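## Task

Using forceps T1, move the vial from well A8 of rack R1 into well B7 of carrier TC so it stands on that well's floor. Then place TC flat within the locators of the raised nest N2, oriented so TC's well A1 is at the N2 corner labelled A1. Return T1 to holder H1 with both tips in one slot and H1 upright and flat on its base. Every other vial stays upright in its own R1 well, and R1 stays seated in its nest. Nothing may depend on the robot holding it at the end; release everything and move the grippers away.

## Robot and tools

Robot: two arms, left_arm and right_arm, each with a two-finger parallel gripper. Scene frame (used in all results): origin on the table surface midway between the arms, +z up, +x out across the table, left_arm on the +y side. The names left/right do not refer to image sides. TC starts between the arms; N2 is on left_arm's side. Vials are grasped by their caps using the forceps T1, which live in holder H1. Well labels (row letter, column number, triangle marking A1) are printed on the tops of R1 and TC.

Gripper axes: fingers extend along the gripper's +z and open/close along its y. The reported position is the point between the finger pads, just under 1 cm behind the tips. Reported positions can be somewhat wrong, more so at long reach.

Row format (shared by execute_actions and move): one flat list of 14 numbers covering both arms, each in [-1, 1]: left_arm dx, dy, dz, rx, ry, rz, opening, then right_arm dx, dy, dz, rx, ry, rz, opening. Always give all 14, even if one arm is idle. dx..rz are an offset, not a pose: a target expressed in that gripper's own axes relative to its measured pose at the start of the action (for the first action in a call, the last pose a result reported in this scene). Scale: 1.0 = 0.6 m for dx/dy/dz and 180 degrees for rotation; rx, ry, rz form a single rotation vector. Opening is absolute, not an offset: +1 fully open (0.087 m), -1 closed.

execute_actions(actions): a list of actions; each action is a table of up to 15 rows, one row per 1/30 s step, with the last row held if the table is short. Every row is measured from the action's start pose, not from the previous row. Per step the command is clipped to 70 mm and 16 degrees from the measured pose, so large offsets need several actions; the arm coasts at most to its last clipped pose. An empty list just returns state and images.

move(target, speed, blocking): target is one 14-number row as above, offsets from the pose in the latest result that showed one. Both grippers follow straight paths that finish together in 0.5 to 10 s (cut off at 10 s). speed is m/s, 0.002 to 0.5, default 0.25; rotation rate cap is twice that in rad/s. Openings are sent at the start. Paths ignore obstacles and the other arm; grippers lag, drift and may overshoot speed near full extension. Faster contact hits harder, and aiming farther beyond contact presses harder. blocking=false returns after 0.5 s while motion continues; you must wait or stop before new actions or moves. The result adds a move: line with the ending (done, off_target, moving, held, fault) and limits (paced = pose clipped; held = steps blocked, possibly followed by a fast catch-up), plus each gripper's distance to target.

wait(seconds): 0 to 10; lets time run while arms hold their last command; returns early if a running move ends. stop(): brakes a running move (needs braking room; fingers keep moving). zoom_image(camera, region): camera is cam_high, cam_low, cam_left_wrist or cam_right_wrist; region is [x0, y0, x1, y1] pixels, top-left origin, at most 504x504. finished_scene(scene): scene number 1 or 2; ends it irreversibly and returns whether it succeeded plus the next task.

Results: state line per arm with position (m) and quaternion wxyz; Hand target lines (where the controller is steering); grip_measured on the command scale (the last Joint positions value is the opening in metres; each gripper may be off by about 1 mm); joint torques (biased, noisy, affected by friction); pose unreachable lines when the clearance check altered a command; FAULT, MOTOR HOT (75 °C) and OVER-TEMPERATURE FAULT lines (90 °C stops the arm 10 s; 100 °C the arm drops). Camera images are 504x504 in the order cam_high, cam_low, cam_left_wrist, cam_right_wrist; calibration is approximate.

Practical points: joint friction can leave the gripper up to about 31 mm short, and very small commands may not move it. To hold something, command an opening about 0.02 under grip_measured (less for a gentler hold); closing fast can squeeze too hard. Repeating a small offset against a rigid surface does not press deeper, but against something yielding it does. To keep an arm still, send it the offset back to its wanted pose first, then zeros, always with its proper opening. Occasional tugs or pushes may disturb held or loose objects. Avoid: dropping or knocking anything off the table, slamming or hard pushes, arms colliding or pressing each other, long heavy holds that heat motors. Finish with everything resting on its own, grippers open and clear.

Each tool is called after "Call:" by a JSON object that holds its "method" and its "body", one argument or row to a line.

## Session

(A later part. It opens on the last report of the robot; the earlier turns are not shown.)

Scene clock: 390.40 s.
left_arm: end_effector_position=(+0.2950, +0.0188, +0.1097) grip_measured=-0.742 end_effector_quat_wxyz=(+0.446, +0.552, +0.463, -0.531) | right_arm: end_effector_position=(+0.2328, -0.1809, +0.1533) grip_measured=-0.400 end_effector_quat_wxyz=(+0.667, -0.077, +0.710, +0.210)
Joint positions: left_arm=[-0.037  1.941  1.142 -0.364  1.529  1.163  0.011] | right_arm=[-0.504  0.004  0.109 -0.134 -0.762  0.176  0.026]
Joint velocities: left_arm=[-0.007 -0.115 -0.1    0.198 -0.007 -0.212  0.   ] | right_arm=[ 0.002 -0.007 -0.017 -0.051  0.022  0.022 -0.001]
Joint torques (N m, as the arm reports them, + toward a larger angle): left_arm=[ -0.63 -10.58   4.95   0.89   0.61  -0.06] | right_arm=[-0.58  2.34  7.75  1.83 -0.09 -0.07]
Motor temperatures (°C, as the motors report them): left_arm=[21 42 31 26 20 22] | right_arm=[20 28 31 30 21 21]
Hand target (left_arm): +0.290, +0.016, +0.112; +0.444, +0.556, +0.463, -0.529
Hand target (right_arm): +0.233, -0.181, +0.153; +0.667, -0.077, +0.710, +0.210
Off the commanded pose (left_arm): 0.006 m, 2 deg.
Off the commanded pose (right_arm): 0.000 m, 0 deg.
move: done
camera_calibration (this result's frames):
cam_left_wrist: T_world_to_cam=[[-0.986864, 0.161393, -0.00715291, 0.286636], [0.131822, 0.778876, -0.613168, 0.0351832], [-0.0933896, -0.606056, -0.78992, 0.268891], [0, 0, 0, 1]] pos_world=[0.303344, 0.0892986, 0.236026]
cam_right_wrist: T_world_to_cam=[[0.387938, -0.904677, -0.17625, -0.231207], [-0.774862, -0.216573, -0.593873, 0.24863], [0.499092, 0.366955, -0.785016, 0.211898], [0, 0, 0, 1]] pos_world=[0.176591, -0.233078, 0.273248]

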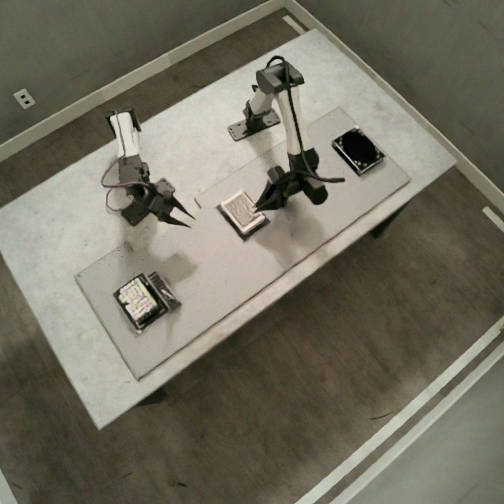

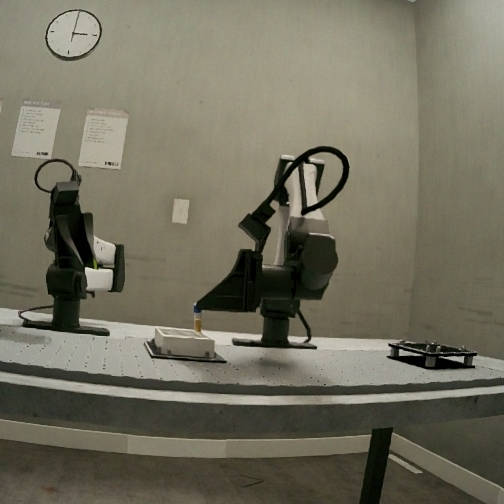

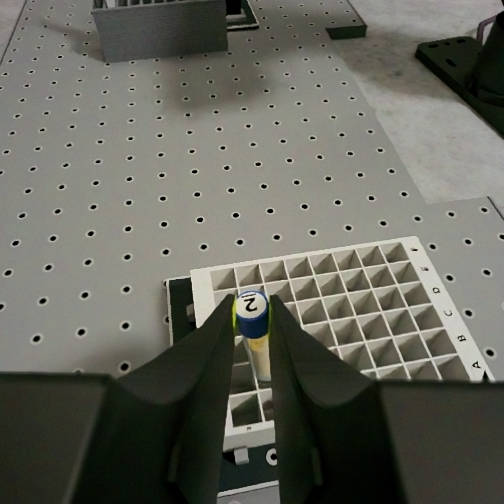

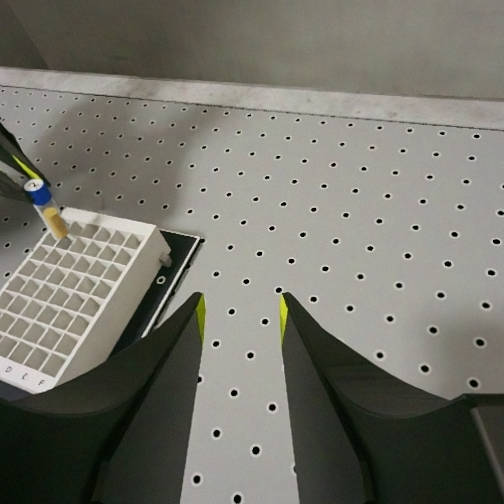

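Looks over B7. Lower.

Call:
{"method": "move", "body": {
  "target": [0.04,-0.005,0,0,0,0,-0.82,0,0,0,0,0,0,-0.4],
  "speed": 0.015
}}

Call:
{"method": "zoom_image", "body": {
  "camera": "cam_right_wrist",
  "region": [0,150,150,300]
}}

Scene clock: 393.03 s.
left_arm: end_effector_position=(+0.2993, +0.0180, +0.1043) grip_measured=-0.742 end_effector_quat_wxyz=(+0.458, +0.562, +0.450, -0.521) | right_arm: end_effector_position=(+0.2328, -0.1809, +0.1533) grip_measured=-0.400 end_effector_quat_wxyz=(+0.667, -0.077, +0.710, +0.210)
Joint positions: left_arm=[-0.037  1.959  1.139 -0.328  1.53   1.193  0.011] | right_arm=[-0.504  0.004  0.109 -0.134 -0.762  0.176  0.026]
Joint velocities: left_arm=[ 0.017 -0.002  0.007 -0.022  0.051  0.007 -0.   ] | right_arm=[-0.007 -0.007 -0.002 -0.037  0.007  0.022  0.001]
Joint torques (N m, as the arm reports them, + toward a larger angle): left_arm=[ 0.27 -7.03  3.99  0.84  0.69  0.13] | right_arm=[-0.55  2.34  7.84  1.81 -0.08 -0.09]
Motor temperatures (°C, as the motors report them): left_arm=[21 42 31 26 20 22] | right_arm=[20 28 31 30 21 21]
Hand target (left_arm): +0.292, +0.020, +0.086; +0.446, +0.552, +0.464, -0.531
Hand target (right_arm): +0.233, -0.181, +0.153; +0.667, -0.077, +0.710, +0.210
Off the commanded pose (left_arm): 0.020 m, 3 deg.
Off the commanded pose (right_arm): 0.000 m, 0 deg.
move: off_target (left_arm)
camera_calibration (this result's frames):
cam_left_wrist: T_world_to_cam=[[-0.985298, 0.162836, -0.0516957, 0.295149], [0.159951, 0.7729, -0.614037, 0.0237471], [-0.0600321, -0.613278, -0.787582, 0.254366], [0, 0, 0, 1]] pos_world=[0.302281, 0.089582, 0.230173]
cam_right_wrist: T_world_to_cam=[[0.387938, -0.904677, -0.17625, -0.231207], [-0.774862, -0.216573, -0.593873, 0.24863], [0.499092, 0.366955, -0.785016, 0.211898], [0, 0, 0, 1]] pos_world=[0.176591, -0.233078, 0.273248]

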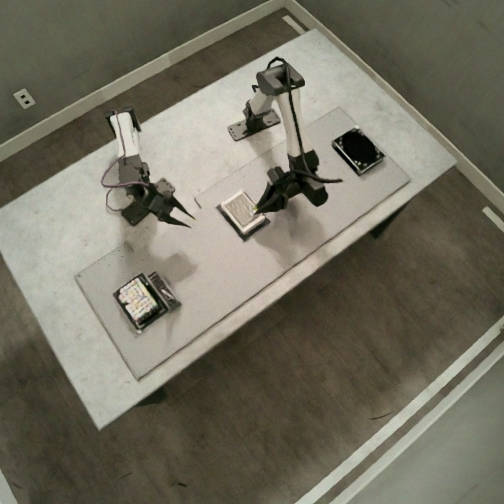

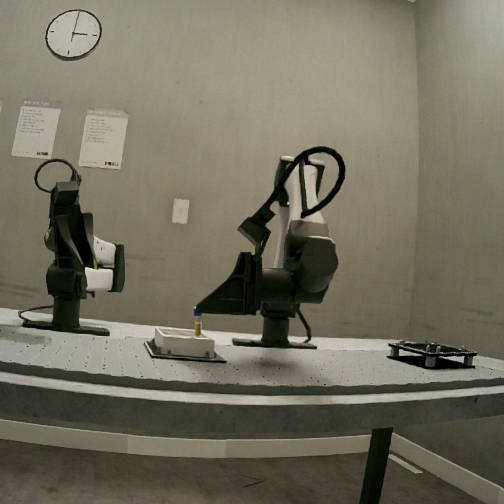

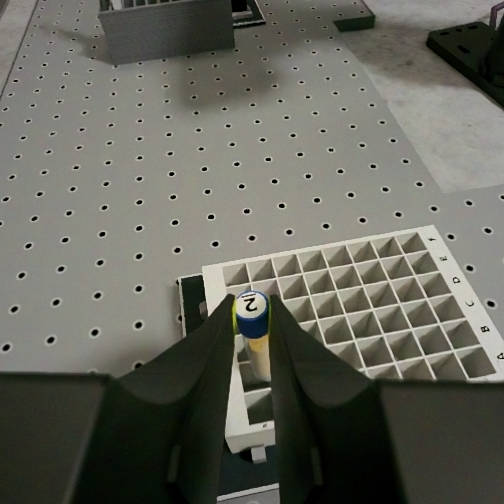

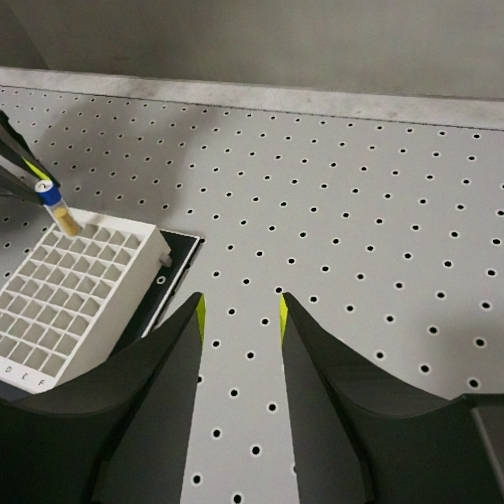

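Region (0, 150, 150, 300) of cam_right_wrist's 504x504 image, scaled by 3.360, with more detail than that image has.

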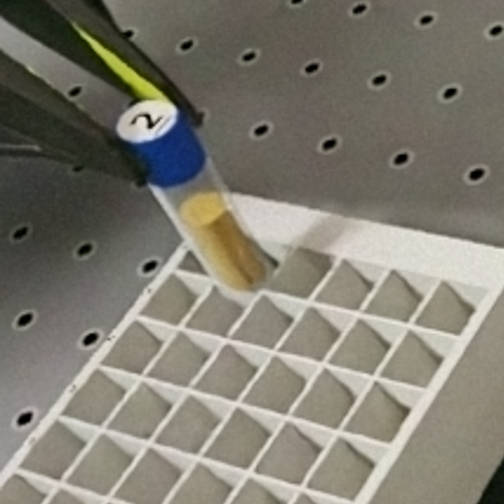

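Drifted +x. Back −x ~12mm, then down with −x bias.

Call:
{"method": "move", "body": {
  "target": [-0.008,-0.028,-0.004,0,0,0,-0.82,0,0,0,0,0,0,-0.4],
  "speed": 0.02
}}

Call:
{"method": "zoom_image", "body": {
  "camera": "cam_right_wrist",
  "region": [0,150,150,300]
}}

Call:
{"method": "move", "body": {
  "target": [0.04,-0.008,0,0,0,0,-0.82,0,0,0,0,0,0,-0.4],
  "speed": 0.015
}}

Call:
{"method": "zoom_image", "body": {
  "camera": "cam_right_wrist",
  "region": [0,150,150,300]
}}

Scene clock: 394.83 s.
left_arm: end_effector_position=(+0.2889, +0.0199, +0.1079) grip_measured=-0.742 end_effector_quat_wxyz=(+0.460, +0.564, +0.448, -0.519) | right_arm: end_effector_position=(+0.2328, -0.1809, +0.1533) grip_measured=-0.400 end_effector_quat_wxyz=(+0.667, -0.077, +0.710, +0.210)
Joint positions: left_arm=[-0.037  1.916  1.095 -0.329  1.531  1.204  0.011] | right_arm=[-0.504  0.004  0.109 -0.134 -0.762  0.176  0.026]
Joint velocities: left_arm=[-0.012  0.012  0.002  0.037  0.037 -0.066  0.   ] | right_arm=[-0.012  0.012 -0.012  0.037 -0.066 -0.051 -0.001]
Joint torques (N m, as the arm reports them, + toward a larger angle): left_arm=[  0.45 -10.16   4.6    0.69   0.7    0.14] | right_arm=[-0.5   2.47  7.83  1.86 -0.1  -0.1 ]
Motor temperatures (°C, as the motors report them): left_arm=[21 42 31 26 21 22] | right_arm=[20 28 31 30 21 21]
Hand target (left_arm): +0.283, +0.023, +0.108; +0.459, +0.561, +0.451, -0.521
Hand target (right_arm): +0.233, -0.181, +0.153; +0.667, -0.077, +0.710, +0.210
Off the commanded pose (left_arm): 0.007 m, 0 deg.
Off the commanded pose (right_arm): 0.000 m, 0 deg.
move: done
camera_calibration (this result's frames):
cam_left_wrist: T_world_to_cam=[[-0.984748, 0.163294, -0.0600587, 0.285512], [0.165422, 0.771734, -0.614053, 0.0245206], [-0.053922, -0.614623, -0.786976, 0.255989], [0, 0, 0, 1]] pos_world=[0.290904, 0.0917911, 0.233662]
cam_right_wrist: T_world_to_cam=[[0.387938, -0.904677, -0.17625, -0.231207], [-0.774862, -0.216573, -0.593873, 0.24863], [0.499092, 0.366955, -0.785016, 0.211898], [0, 0, 0, 1]] pos_world=[0.176591, -0.233078, 0.273248]

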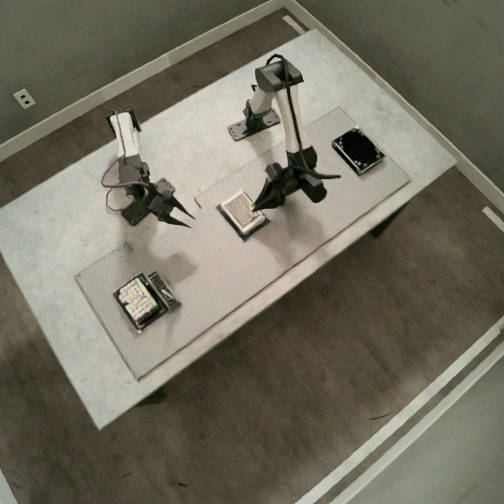

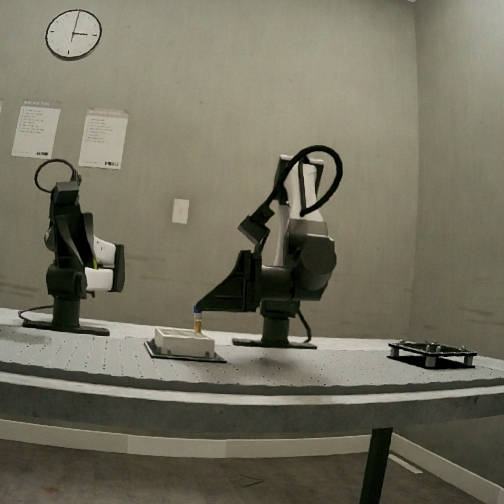

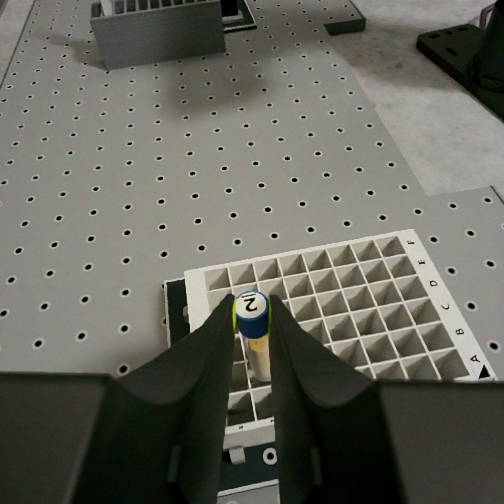

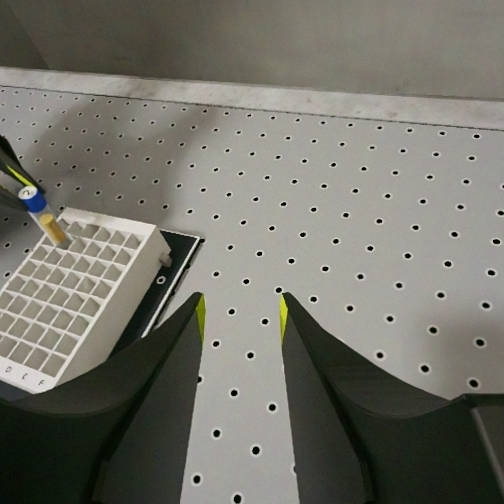

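Region (0, 150, 150, 300) of cam_right_wrist's 504x504 image, scaled by 3.360, with more detail than that image has.

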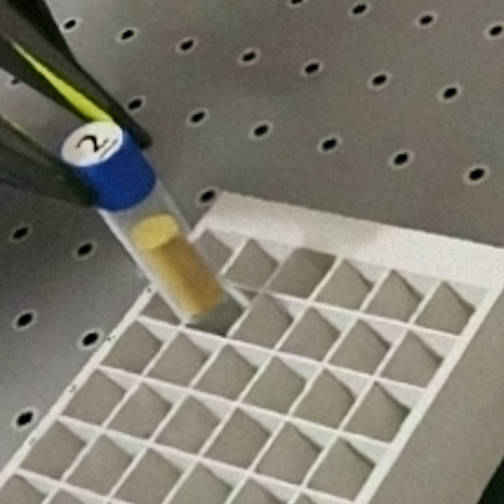

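Scene clock: 396.70 s.
left_arm: end_effector_position=(+0.2921, +0.0190, +0.1039) grip_measured=-0.742 end_effector_quat_wxyz=(+0.473, +0.572, +0.433, -0.512) | right_arm: end_effector_position=(+0.2328, -0.1809, +0.1533) grip_measured=-0.400 end_effector_quat_wxyz=(+0.667, -0.077, +0.710, +0.210)
Joint positions: left_arm=[-0.037  1.935  1.095 -0.31   1.539  1.248  0.011] | right_arm=[-0.504  0.004  0.109 -0.134 -0.762  0.176  0.026]
Joint velocities: left_arm=[-0.002 -0.012  0.007  0.007 -0.037  0.037 -0.001] | right_arm=[ 0.002 -0.007 -0.002  0.022  0.051  0.037  0.   ]
Joint torques (N m, as the arm reports them, + toward a larger angle): left_arm=[ 0.33 -6.74  3.9   0.87  0.62  0.17] | right_arm=[-0.63  2.37  7.75  1.85 -0.07 -0.11]
Motor temperatures (°C, as the motors report them): left_arm=[21 42 31 26 21 22] | right_arm=[20 28 31 30 21 21]
Hand target (left_arm): +0.286, +0.022, +0.085; +0.461, +0.564, +0.448, -0.519
Hand target (right_arm): +0.233, -0.181, +0.153; +0.667, -0.077, +0.710, +0.210
Off the commanded pose (left_arm): 0.021 m, 3 deg.
Off the commanded pose (right_arm): 0.000 m, 0 deg.
move: off_target (left_arm)
camera_calibration (this result's frames):
cam_left_wrist: T_world_to_cam=[[-0.980491, 0.166829, -0.103949, 0.291733], [0.195096, 0.761456, -0.618161, 0.0142318], [-0.0239745, -0.626381, -0.779148, 0.243056], [0, 0, 0, 1]] pos_world=[0.289092, 0.0927395, 0.2285]
cam_right_wrist: T_world_to_cam=[[0.387938, -0.904677, -0.17625, -0.231207], [-0.774862, -0.216573, -0.593873, 0.24863], [0.499092, 0.366955, -0.785016, 0.211898], [0, 0, 0, 1]] pos_world=[0.176591, -0.233078, 0.273248]

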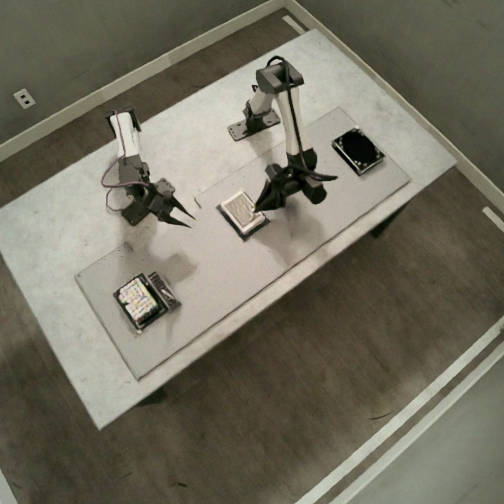

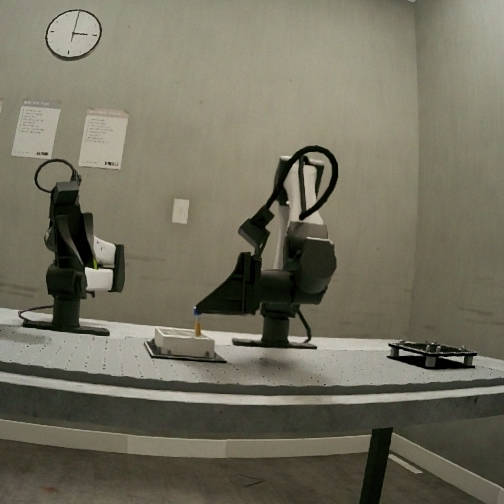

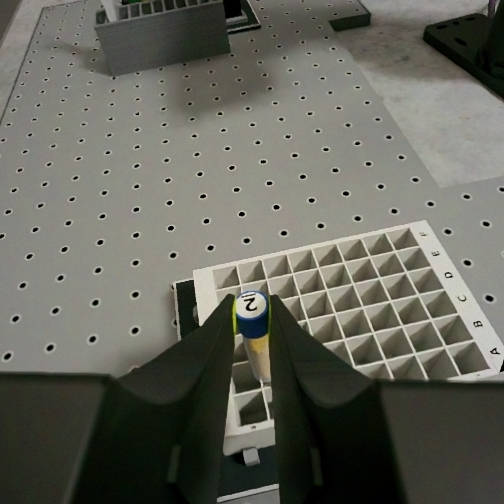

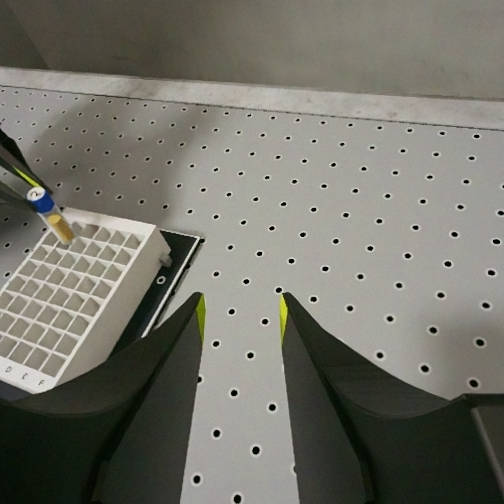

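Region (0, 150, 150, 300) of cam_right_wrist's 504x504 image, scaled by 3.360, with more detail than that image has.

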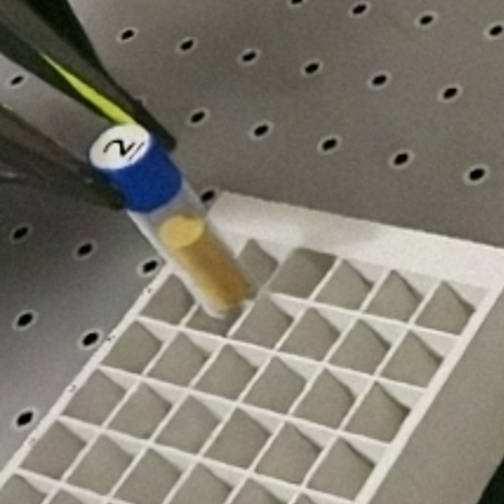

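Call:
{"method": "move", "body": {
  "target": [-0.003,-0.008,0,0,0,-0.045,-0.82,0,0,0,0,0,0,-0.4],
  "speed": 0.02
}}

Call:
{"method": "move", "body": {
  "target": [0.04,-0.012,0,0,0,-0.01,-0.82,0,0,0,0,0,0,-0.4],
  "speed": 0.015
}}

Call:
{"method": "zoom_image", "body": {
  "camera": "cam_right_wrist",
  "region": [0,150,150,300]
}}

Scene clock: 401.00 s.
left_arm: end_effector_position=(+0.2867, +0.0199, +0.1040) grip_measured=-0.742 end_effector_quat_wxyz=(+0.440, +0.543, +0.468, -0.541) | right_arm: end_effector_position=(+0.2328, -0.1809, +0.1533) grip_measured=-0.400 end_effector_quat_wxyz=(+0.667, -0.077, +0.710, +0.210)
Joint positions: left_arm=[-0.037  1.935  1.095 -0.31   1.541  1.121  0.011] | right_arm=[-0.504  0.004  0.109 -0.134 -0.762  0.176  0.026]
Joint velocities: left_arm=[-0.007 -0.007  0.017 -0.022  0.037 -0.022  0.   ] | right_arm=[ 0.007 -0.007  0.007  0.051 -0.051  0.022  0.   ]
Joint torques (N m, as the arm reports them, + toward a larger angle): left_arm=[ 0.08 -8.93  7.2   0.77  0.66 -0.08] | right_arm=[-0.52  2.39  7.83  1.85 -0.1  -0.11]
Motor temperatures (°C, as the motors report them): left_arm=[21 42 31 26 21 22] | right_arm=[20 28 31 30 21 21]
Hand target (left_arm): +0.287, +0.020, +0.105; +0.436, +0.540, +0.472, -0.544
Hand target (right_arm): +0.233, -0.181, +0.153; +0.667, -0.077, +0.710, +0.210
Off the commanded pose (left_arm): 0.001 m, 1 deg.
Off the commanded pose (right_arm): 0.000 m, 0 deg.
move: done
camera_calibration (this result's frames):
cam_left_wrist: T_world_to_cam=[[-0.986043, 0.164914, 0.0228749, 0.274796], [0.115157, 0.77477, -0.621668, 0.0376962], [-0.120244, -0.610357, -0.782947, 0.271252], [0, 0, 0, 1]] pos_world=[0.299237, 0.091037, 0.229524]
cam_right_wrist: T_world_to_cam=[[0.387938, -0.904677, -0.17625, -0.231207], [-0.774862, -0.216573, -0.593873, 0.24863], [0.499092, 0.366955, -0.785016, 0.211898], [0, 0, 0, 1]] pos_world=[0.176591, -0.233078, 0.273248]

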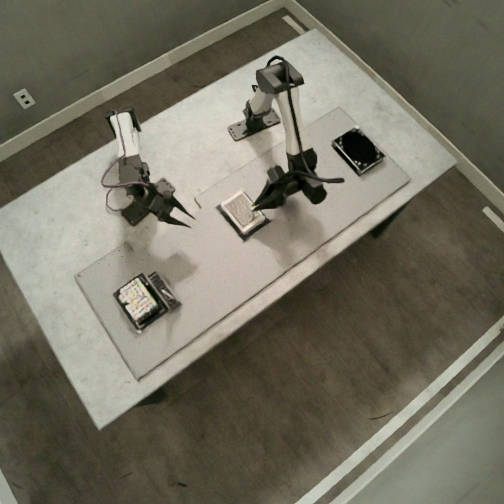

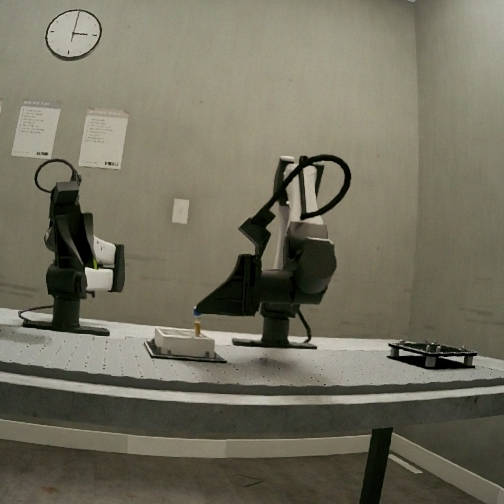

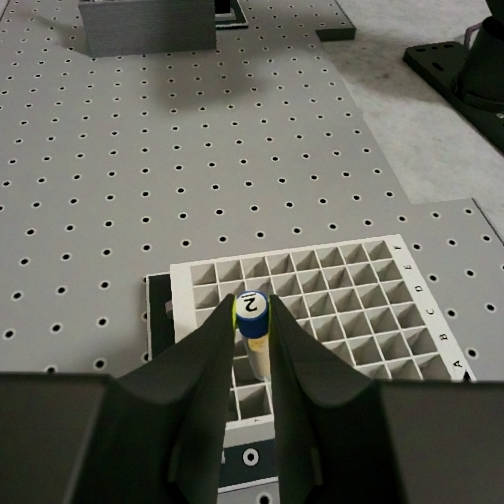

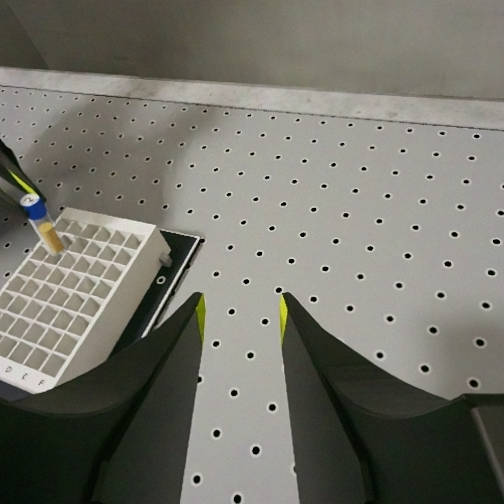

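Scene clock: 402.90 s.
left_arm: end_effector_position=(+0.2856, +0.0195, +0.1034) grip_measured=-0.742 end_effector_quat_wxyz=(+0.449, +0.549, +0.455, -0.539) | right_arm: end_effector_position=(+0.2328, -0.1809, +0.1533) grip_measured=-0.400 end_effector_quat_wxyz=(+0.667, -0.077, +0.710, +0.210)
Joint positions: left_arm=[-0.037  1.935  1.081 -0.288  1.553  1.145  0.011] | right_arm=[-0.504  0.004  0.109 -0.134 -0.762  0.176  0.026]
Joint velocities: left_arm=[-0.022 -0.002 -0.022 -0.037  0.037  0.007  0.001] | right_arm=[ 0.007 -0.017  0.007 -0.11   0.022 -0.007 -0.001]
Joint torques (N m, as the arm reports them, + toward a larger angle): left_arm=[ 0.17 -5.91  4.    0.81  0.57  0.1 ] | right_arm=[-0.56  2.43  7.81  1.86 -0.1  -0.09]
Motor temperatures (°C, as the motors report them): left_arm=[21 42 31 26 21 22] | right_arm=[20 28 31 30 21 21]
Hand target (left_arm): +0.279, +0.022, +0.081; +0.431, +0.536, +0.476, -0.548
Hand target (right_arm): +0.233, -0.181, +0.153; +0.667, -0.077, +0.710, +0.210
Off the commanded pose (left_arm): 0.024 m, 4 deg.
Off the commanded pose (right_arm): 0.000 m, 0 deg.
move: off_target (left_arm)
camera_calibration (this result's frames):
cam_left_wrist: T_world_to_cam=[[-0.985294, 0.170654, -0.00852694, 0.276727], [0.137681, 0.763383, -0.631102, 0.0324565], [-0.101191, -0.622995, -0.775653, 0.264506], [0, 0, 0, 1]] pos_world=[0.294954, 0.0927846, 0.228008]
cam_right_wrist: T_world_to_cam=[[0.387938, -0.904677, -0.17625, -0.231207], [-0.774862, -0.216573, -0.593873, 0.24863], [0.499092, 0.366955, -0.785016, 0.211898], [0, 0, 0, 1]] pos_world=[0.176591, -0.233078, 0.273248]

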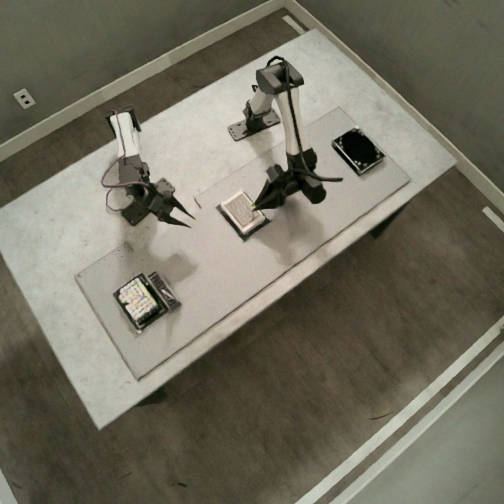

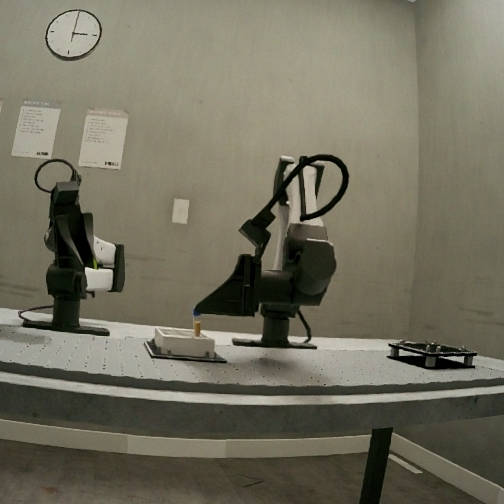

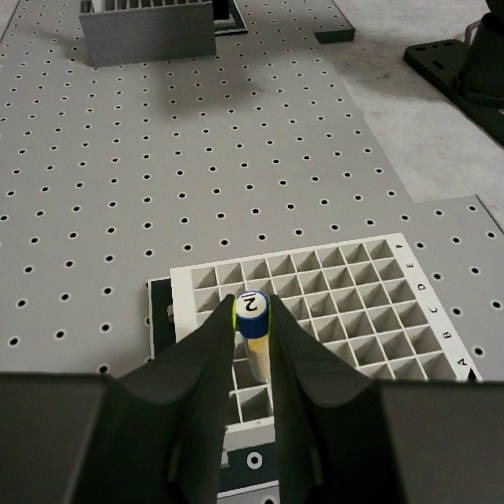

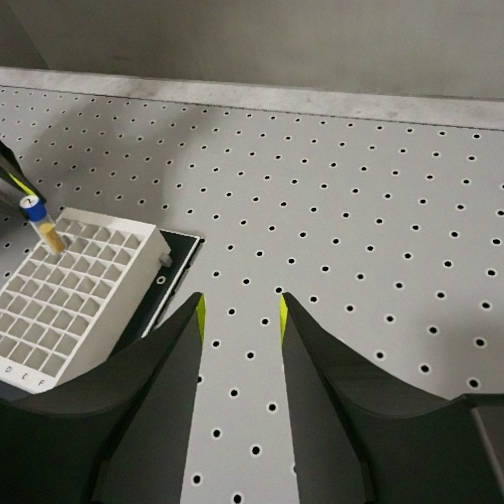

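Region (0, 150, 150, 300) of cam_right_wrist's 504x504 image, scaled by 3.360, with more detail than that image has.

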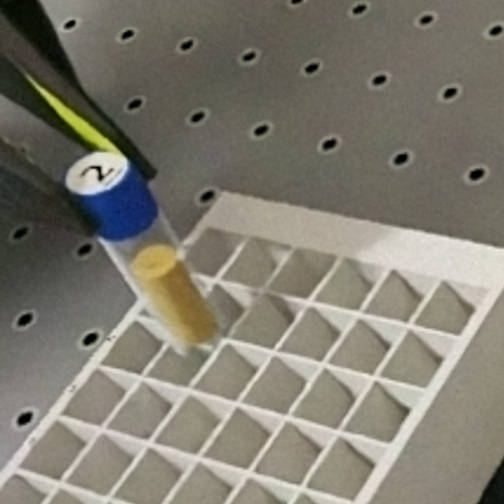

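Call:
{"method": "move", "body": {
  "target": [-0.01,0.011,0,0,0,0,-0.82,0,0,0,0,0,0,-0.4],
  "speed": 0.02
}}

Call:
{"method": "zoom_image", "body": {
  "camera": "cam_right_wrist",
  "region": [0,150,150,300]
}}

Call:
{"method": "zoom_image", "body": {
  "camera": "cam_left_wrist",
  "region": [170,250,350,430]
}}

Scene clock: 405.27 s.
left_arm: end_effector_position=(+0.2889, +0.0188, +0.1075) grip_measured=-0.742 end_effector_quat_wxyz=(+0.451, +0.549, +0.452, -0.538) | right_arm: end_effector_position=(+0.2328, -0.1809, +0.1533) grip_measured=-0.400 end_effector_quat_wxyz=(+0.667, -0.077, +0.710, +0.210)
Joint positions: left_arm=[-0.037  1.935  1.096 -0.287  1.557  1.133  0.011] | right_arm=[-0.504  0.004  0.109 -0.134 -0.762  0.176  0.026]
Joint velocities: left_arm=[ 0.012  0.007 -0.022  0.007 -0.051 -0.066  0.   ] | right_arm=[-0.007 -0.007  0.002  0.007  0.007 -0.007  0.001]
Joint torques (N m, as the arm reports them, + toward a larger angle): left_arm=[ 0.02 -8.75  7.89  0.77  0.65 -0.12] | right_arm=[-0.6   2.27  7.88  1.83 -0.1  -0.04]
Motor temperatures (°C, as the motors report them): left_arm=[21 41 31 26 21 22] | right_arm=[20 28 31 30 21 21]
Hand target (left_arm): +0.292, +0.018, +0.109; +0.449, +0.548, +0.455, -0.539
Hand target (right_arm): +0.233, -0.181, +0.153; +0.667, -0.077, +0.710, +0.210
Off the commanded pose (left_arm): 0.004 m, 0 deg.
Off the commanded pose (right_arm): 0.000 m, 0 deg.
move: done
camera_calibration (this result's frames):
cam_left_wrist: T_world_to_cam=[[-0.985042, 0.171728, -0.0141971, 0.280592], [0.141759, 0.760778, -0.633342, 0.0342948], [-0.0979614, -0.625881, -0.773742, 0.266473], [0, 0, 0, 1]] pos_world=[0.297637, 0.0925041, 0.231885]
cam_right_wrist: T_world_to_cam=[[0.387938, -0.904677, -0.17625, -0.231207], [-0.774862, -0.216573, -0.593873, 0.24863], [0.499092, 0.366955, -0.785016, 0.211898], [0, 0, 0, 1]] pos_world=[0.176591, -0.233078, 0.273248]

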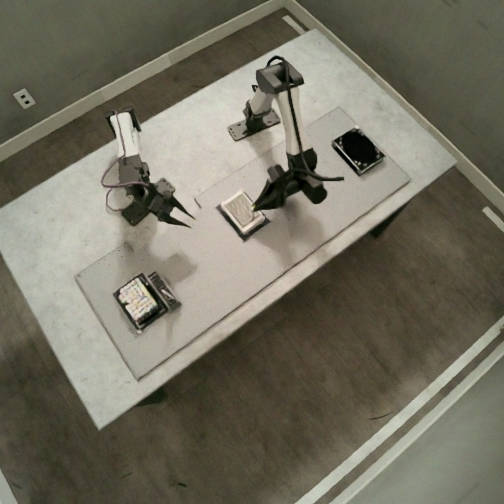

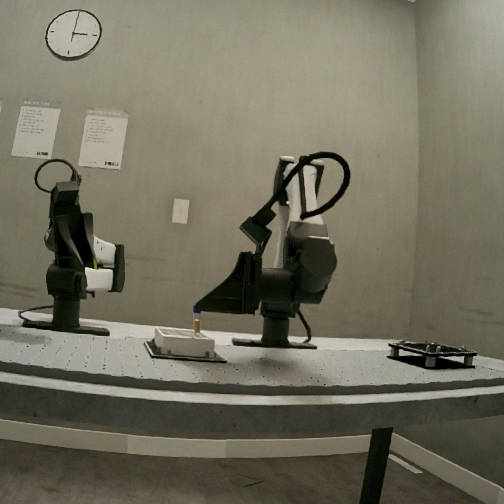

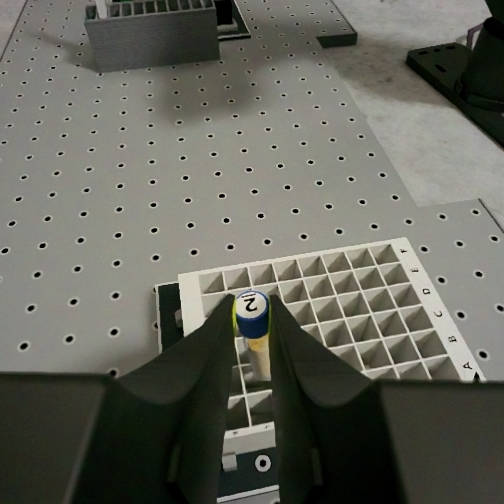

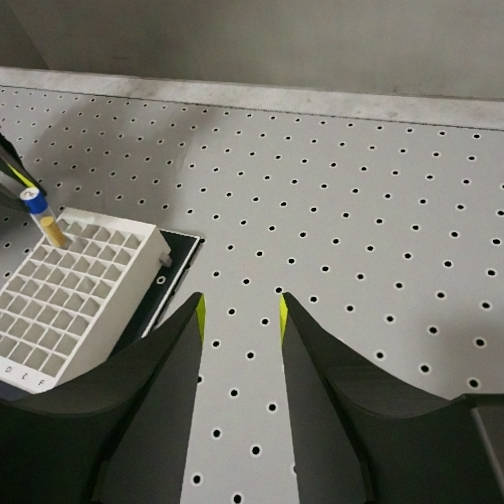

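Region (0, 150, 150, 300) of cam_right_wrist's 504x504 image, scaled by 3.360, with more detail than that image has.

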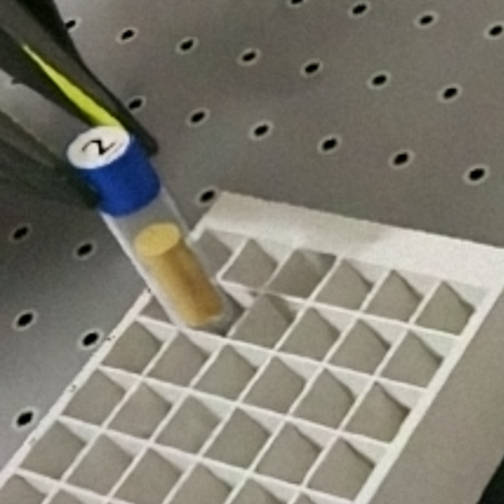

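Region (170, 250, 350, 430) of cam_left_wrist's 504x504 image, scaled by 2.800, with more detail than that image has.

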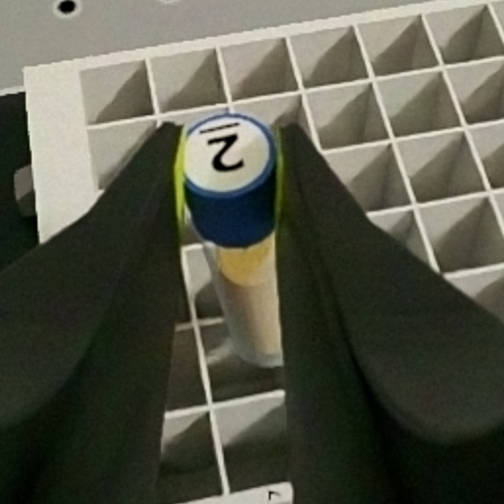

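Call:
{"method": "move", "body": {
  "target": [0.04,0,0,0,0,0,-0.82,0,0,0,0,0,0,-0.4],
  "speed": 0.015
}}

Call:
{"method": "zoom_image", "body": {
  "camera": "cam_right_wrist",
  "region": [0,150,150,300]
}}

Scene clock: 407.50 s.
left_arm: end_effector_position=(+0.2914, +0.0176, +0.1034) grip_measured=-0.742 end_effector_quat_wxyz=(+0.462, +0.554, +0.437, -0.537) | right_arm: end_effector_position=(+0.2328, -0.1809, +0.1533) grip_measured=-0.400 end_effector_quat_wxyz=(+0.667, -0.077, +0.710, +0.210)
Joint positions: left_arm=[-0.037  1.959  1.096 -0.257  1.576  1.161  0.011] | right_arm=[-0.504  0.004  0.109 -0.134 -0.762  0.176  0.026]
Joint velocities: left_arm=[-0.007 -0.037  0.002 -0.037 -0.007 -0.051  0.   ] | right_arm=[ 0.002 -0.007  0.002  0.007 -0.051  0.051  0.   ]
Joint torques (N m, as the arm reports them, + toward a larger angle): left_arm=[ 0.16 -6.59  4.91  0.91  0.5   0.13] | right_arm=[-0.5   2.38  7.64  1.84 -0.07 -0.09]
Motor temperatures (°C, as the motors report them): left_arm=[21 41 31 26 21 22] | right_arm=[20 28 31 30 21 21]
Hand target (left_arm): +0.289, +0.019, +0.084; +0.451, +0.549, +0.453, -0.538
Hand target (right_arm): +0.233, -0.181, +0.153; +0.667, -0.077, +0.710, +0.210
Off the commanded pose (left_arm): 0.020 m, 2 deg.
Off the commanded pose (right_arm): 0.000 m, 0 deg.
move: off_target (left_arm)
camera_calibration (this result's frames):
cam_left_wrist: T_world_to_cam=[[-0.982687, 0.17928, -0.0467475, 0.285797], [0.166612, 0.744749, -0.646211, 0.0266752], [-0.0810375, -0.642812, -0.761726, 0.256924], [0, 0, 0, 1]] pos_world=[0.297225, 0.0940496, 0.226303]
cam_right_wrist: T_world_to_cam=[[0.387938, -0.904677, -0.17625, -0.231207], [-0.774862, -0.216573, -0.593873, 0.24863], [0.499092, 0.366955, -0.785016, 0.211898], [0, 0, 0, 1]] pos_world=[0.176591, -0.233078, 0.273248]

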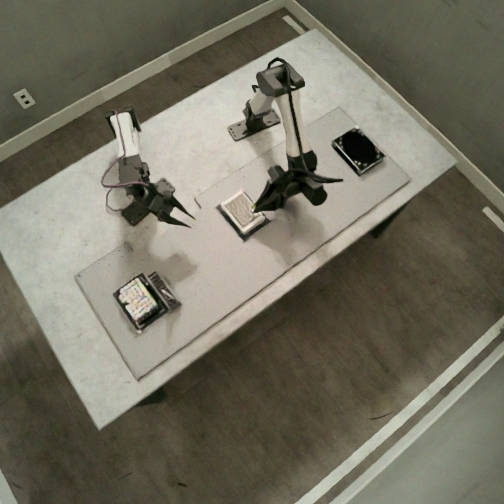

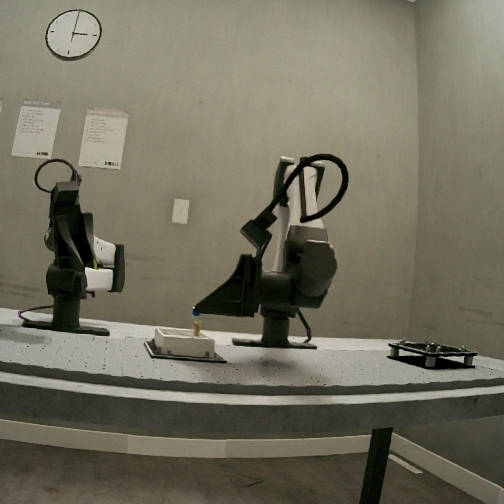

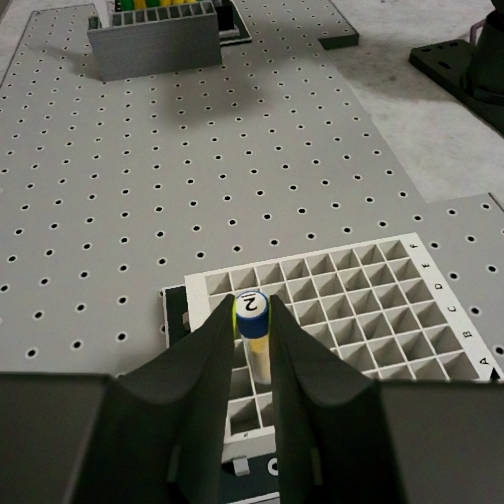

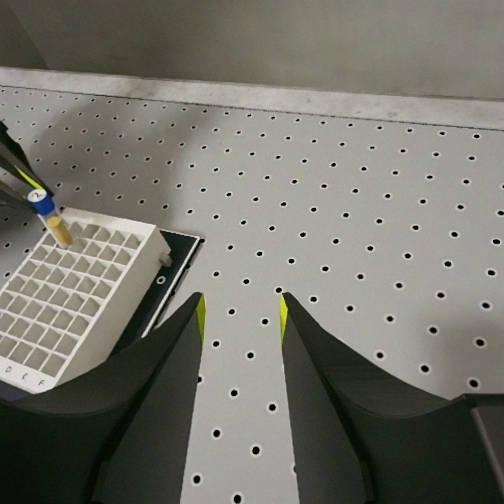

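Region (0, 150, 150, 300) of cam_right_wrist's 504x504 image, scaled by 3.360, with more detail than that image has.

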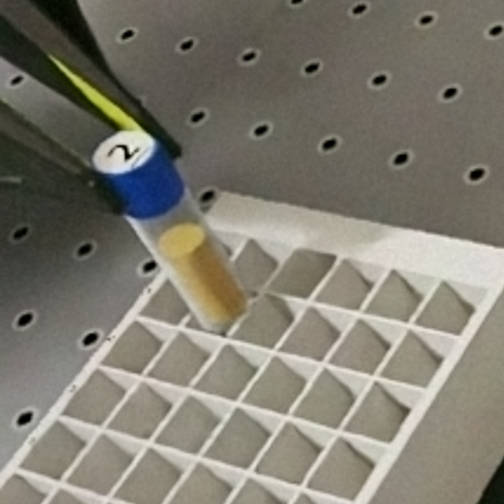

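Call:
{"method": "move", "body": {
  "target": [-0.01,-0.006,-0.009,0,0,0,-0.82,0,0,0,0,0,0,-0.4],
  "speed": 0.02
}}

Call:
{"method": "move", "body": {
  "target": [0.04,0,-0.004,0,0,0,-0.82,0,0,0,0,0,0,-0.4],
  "speed": 0.015
}}

Call:
{"method": "zoom_image", "body": {
  "camera": "cam_right_wrist",
  "region": [0,150,150,300]
}}

Scene clock: 408.67 s.
left_arm: end_effector_position=(+0.2912, +0.0175, +0.1040) grip_measured=-0.742 end_effector_quat_wxyz=(+0.463, +0.553, +0.436, -0.538) | right_arm: end_effector_position=(+0.2328, -0.1809, +0.1533) grip_measured=-0.400 end_effector_quat_wxyz=(+0.667, -0.077, +0.710, +0.210)
Joint positions: left_arm=[-0.037  1.959  1.096 -0.256  1.579  1.161  0.011] | right_arm=[-0.504  0.004  0.109 -0.134 -0.762  0.176  0.026]
Joint velocities: left_arm=[-0.002  0.002 -0.017  0.022 -0.066 -0.066  0.   ] | right_arm=[ 0.012 -0.002 -0.002 -0.066 -0.037 -0.066  0.001]
Joint torques (N m, as the arm reports them, + toward a larger angle): left_arm=[  1.06 -11.18   4.97   0.7    0.69   0.04] | right_arm=[-0.51  2.3   7.8   1.8  -0.1  -0.11]
Motor temperatures (°C, as the motors report them): left_arm=[21 41 31 26 21 22] | right_arm=[20 28 31 30 21 21]
Hand target (left_arm): +0.289, +0.023, +0.109; +0.466, +0.550, +0.439, -0.536
Hand target (right_arm): +0.233, -0.181, +0.153; +0.667, -0.077, +0.710, +0.210
Off the commanded pose (left_arm): 0.008 m, 0 deg.
Off the commanded pose (right_arm): 0.000 m, 0 deg.
move: done
camera_calibration (this result's frames):
cam_left_wrist: T_world_to_cam=[[-0.982374, 0.180591, -0.048243, 0.285714], [0.168315, 0.742347, -0.648529, 0.026931], [-0.0813052, -0.645219, -0.759659, 0.257187], [0, 0, 0, 1]] pos_world=[0.297056, 0.0943523, 0.226624]
cam_right_wrist: T_world_to_cam=[[0.387938, -0.904677, -0.17625, -0.231207], [-0.774862, -0.216573, -0.593873, 0.24863], [0.499092, 0.366955, -0.785016, 0.211898], [0, 0, 0, 1]] pos_world=[0.176591, -0.233078, 0.273248]

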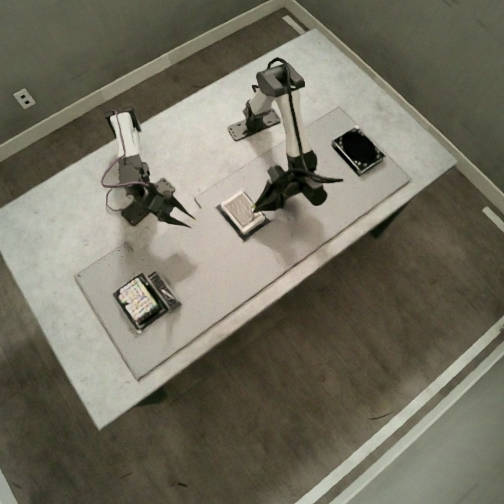

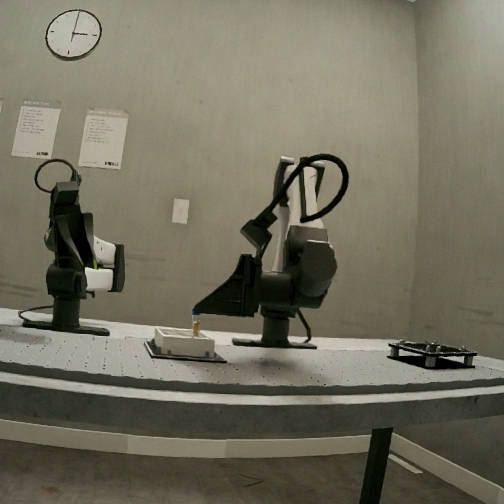

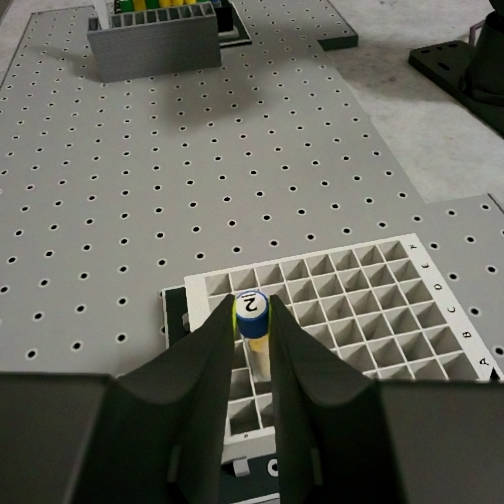

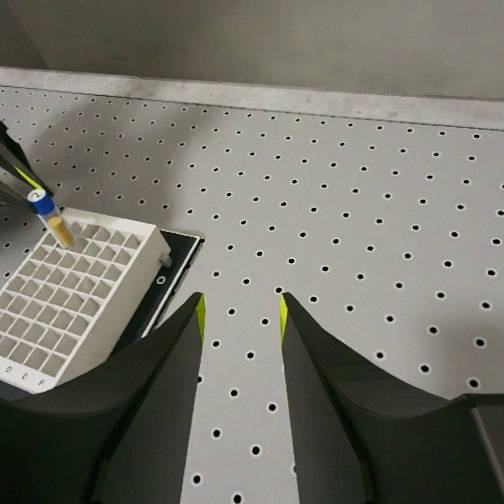

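Scene clock: 410.50 s.
left_arm: end_effector_position=(+0.2946, +0.0165, +0.1029) grip_measured=-0.742 end_effector_quat_wxyz=(+0.474, +0.561, +0.421, -0.531) | right_arm: end_effector_position=(+0.2328, -0.1809, +0.1533) grip_measured=-0.400 end_effector_quat_wxyz=(+0.667, -0.077, +0.710, +0.210)
Joint positions: left_arm=[-0.037  1.969  1.096 -0.224  1.587  1.182  0.011] | right_arm=[-0.504  0.004  0.109 -0.134 -0.762  0.176  0.026]
Joint velocities: left_arm=[-0.012  0.002 -0.017  0.007 -0.007 -0.022 -0.001] | right_arm=[-0.002 -0.002 -0.017 -0.022 -0.007 -0.007 -0.001]
Joint torques (N m, as the arm reports them, + toward a larger angle): left_arm=[ 0.52 -5.55  4.79  1.    0.63  0.17] | right_arm=[-0.58  2.4   7.81  1.87 -0.07 -0.05]
Motor temperatures (°C, as the motors report them): left_arm=[21 41 31 26 21 22] | right_arm=[20 28 31 30 21 21]
Hand target (left_arm): +0.292, +0.020, +0.081; +0.465, +0.551, +0.437, -0.538
Hand target (right_arm): +0.233, -0.181, +0.153; +0.667, -0.077, +0.710, +0.210
Off the commanded pose (left_arm): 0.023 m, 2 deg.
Off the commanded pose (right_arm): 0.000 m, 0 deg.
move: off_target (left_arm)
camera_calibration (this result's frames):
cam_left_wrist: T_world_to_cam=[[-0.978951, 0.182969, -0.0904252, 0.292464], [0.197024, 0.73162, -0.65262, 0.0184844], [-0.0532523, -0.6567, -0.75227, 0.247144], [0, 0, 0, 1]] pos_world=[0.295827, 0.0952641, 0.224428]
cam_right_wrist: T_world_to_cam=[[0.387938, -0.904677, -0.17625, -0.231207], [-0.774862, -0.216573, -0.593873, 0.24863], [0.499092, 0.366955, -0.785016, 0.211898], [0, 0, 0, 1]] pos_world=[0.176591, -0.233078, 0.273248]

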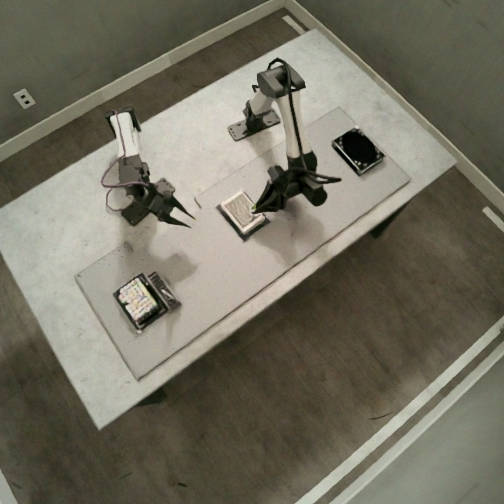

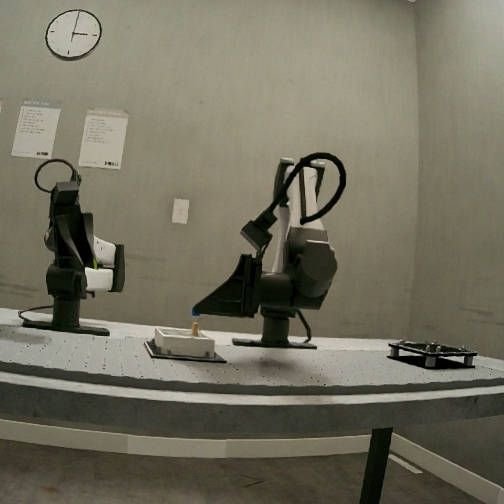

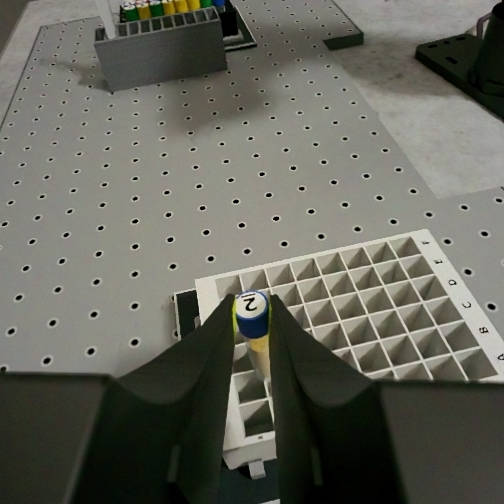

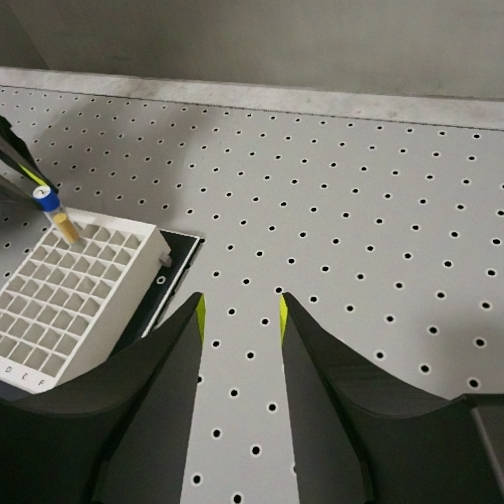

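Region (0, 150, 150, 300) of cam_right_wrist's 504x504 image, scaled by 3.360, with more detail than that image has.

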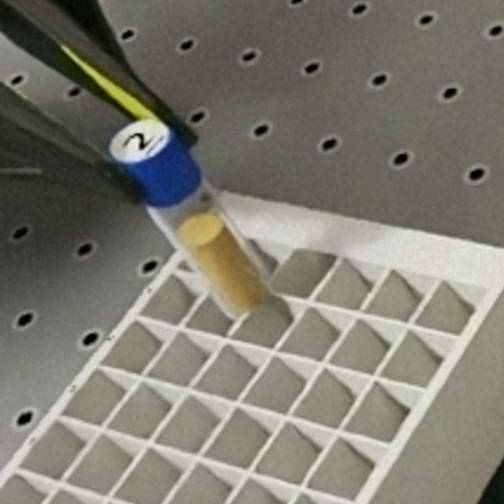

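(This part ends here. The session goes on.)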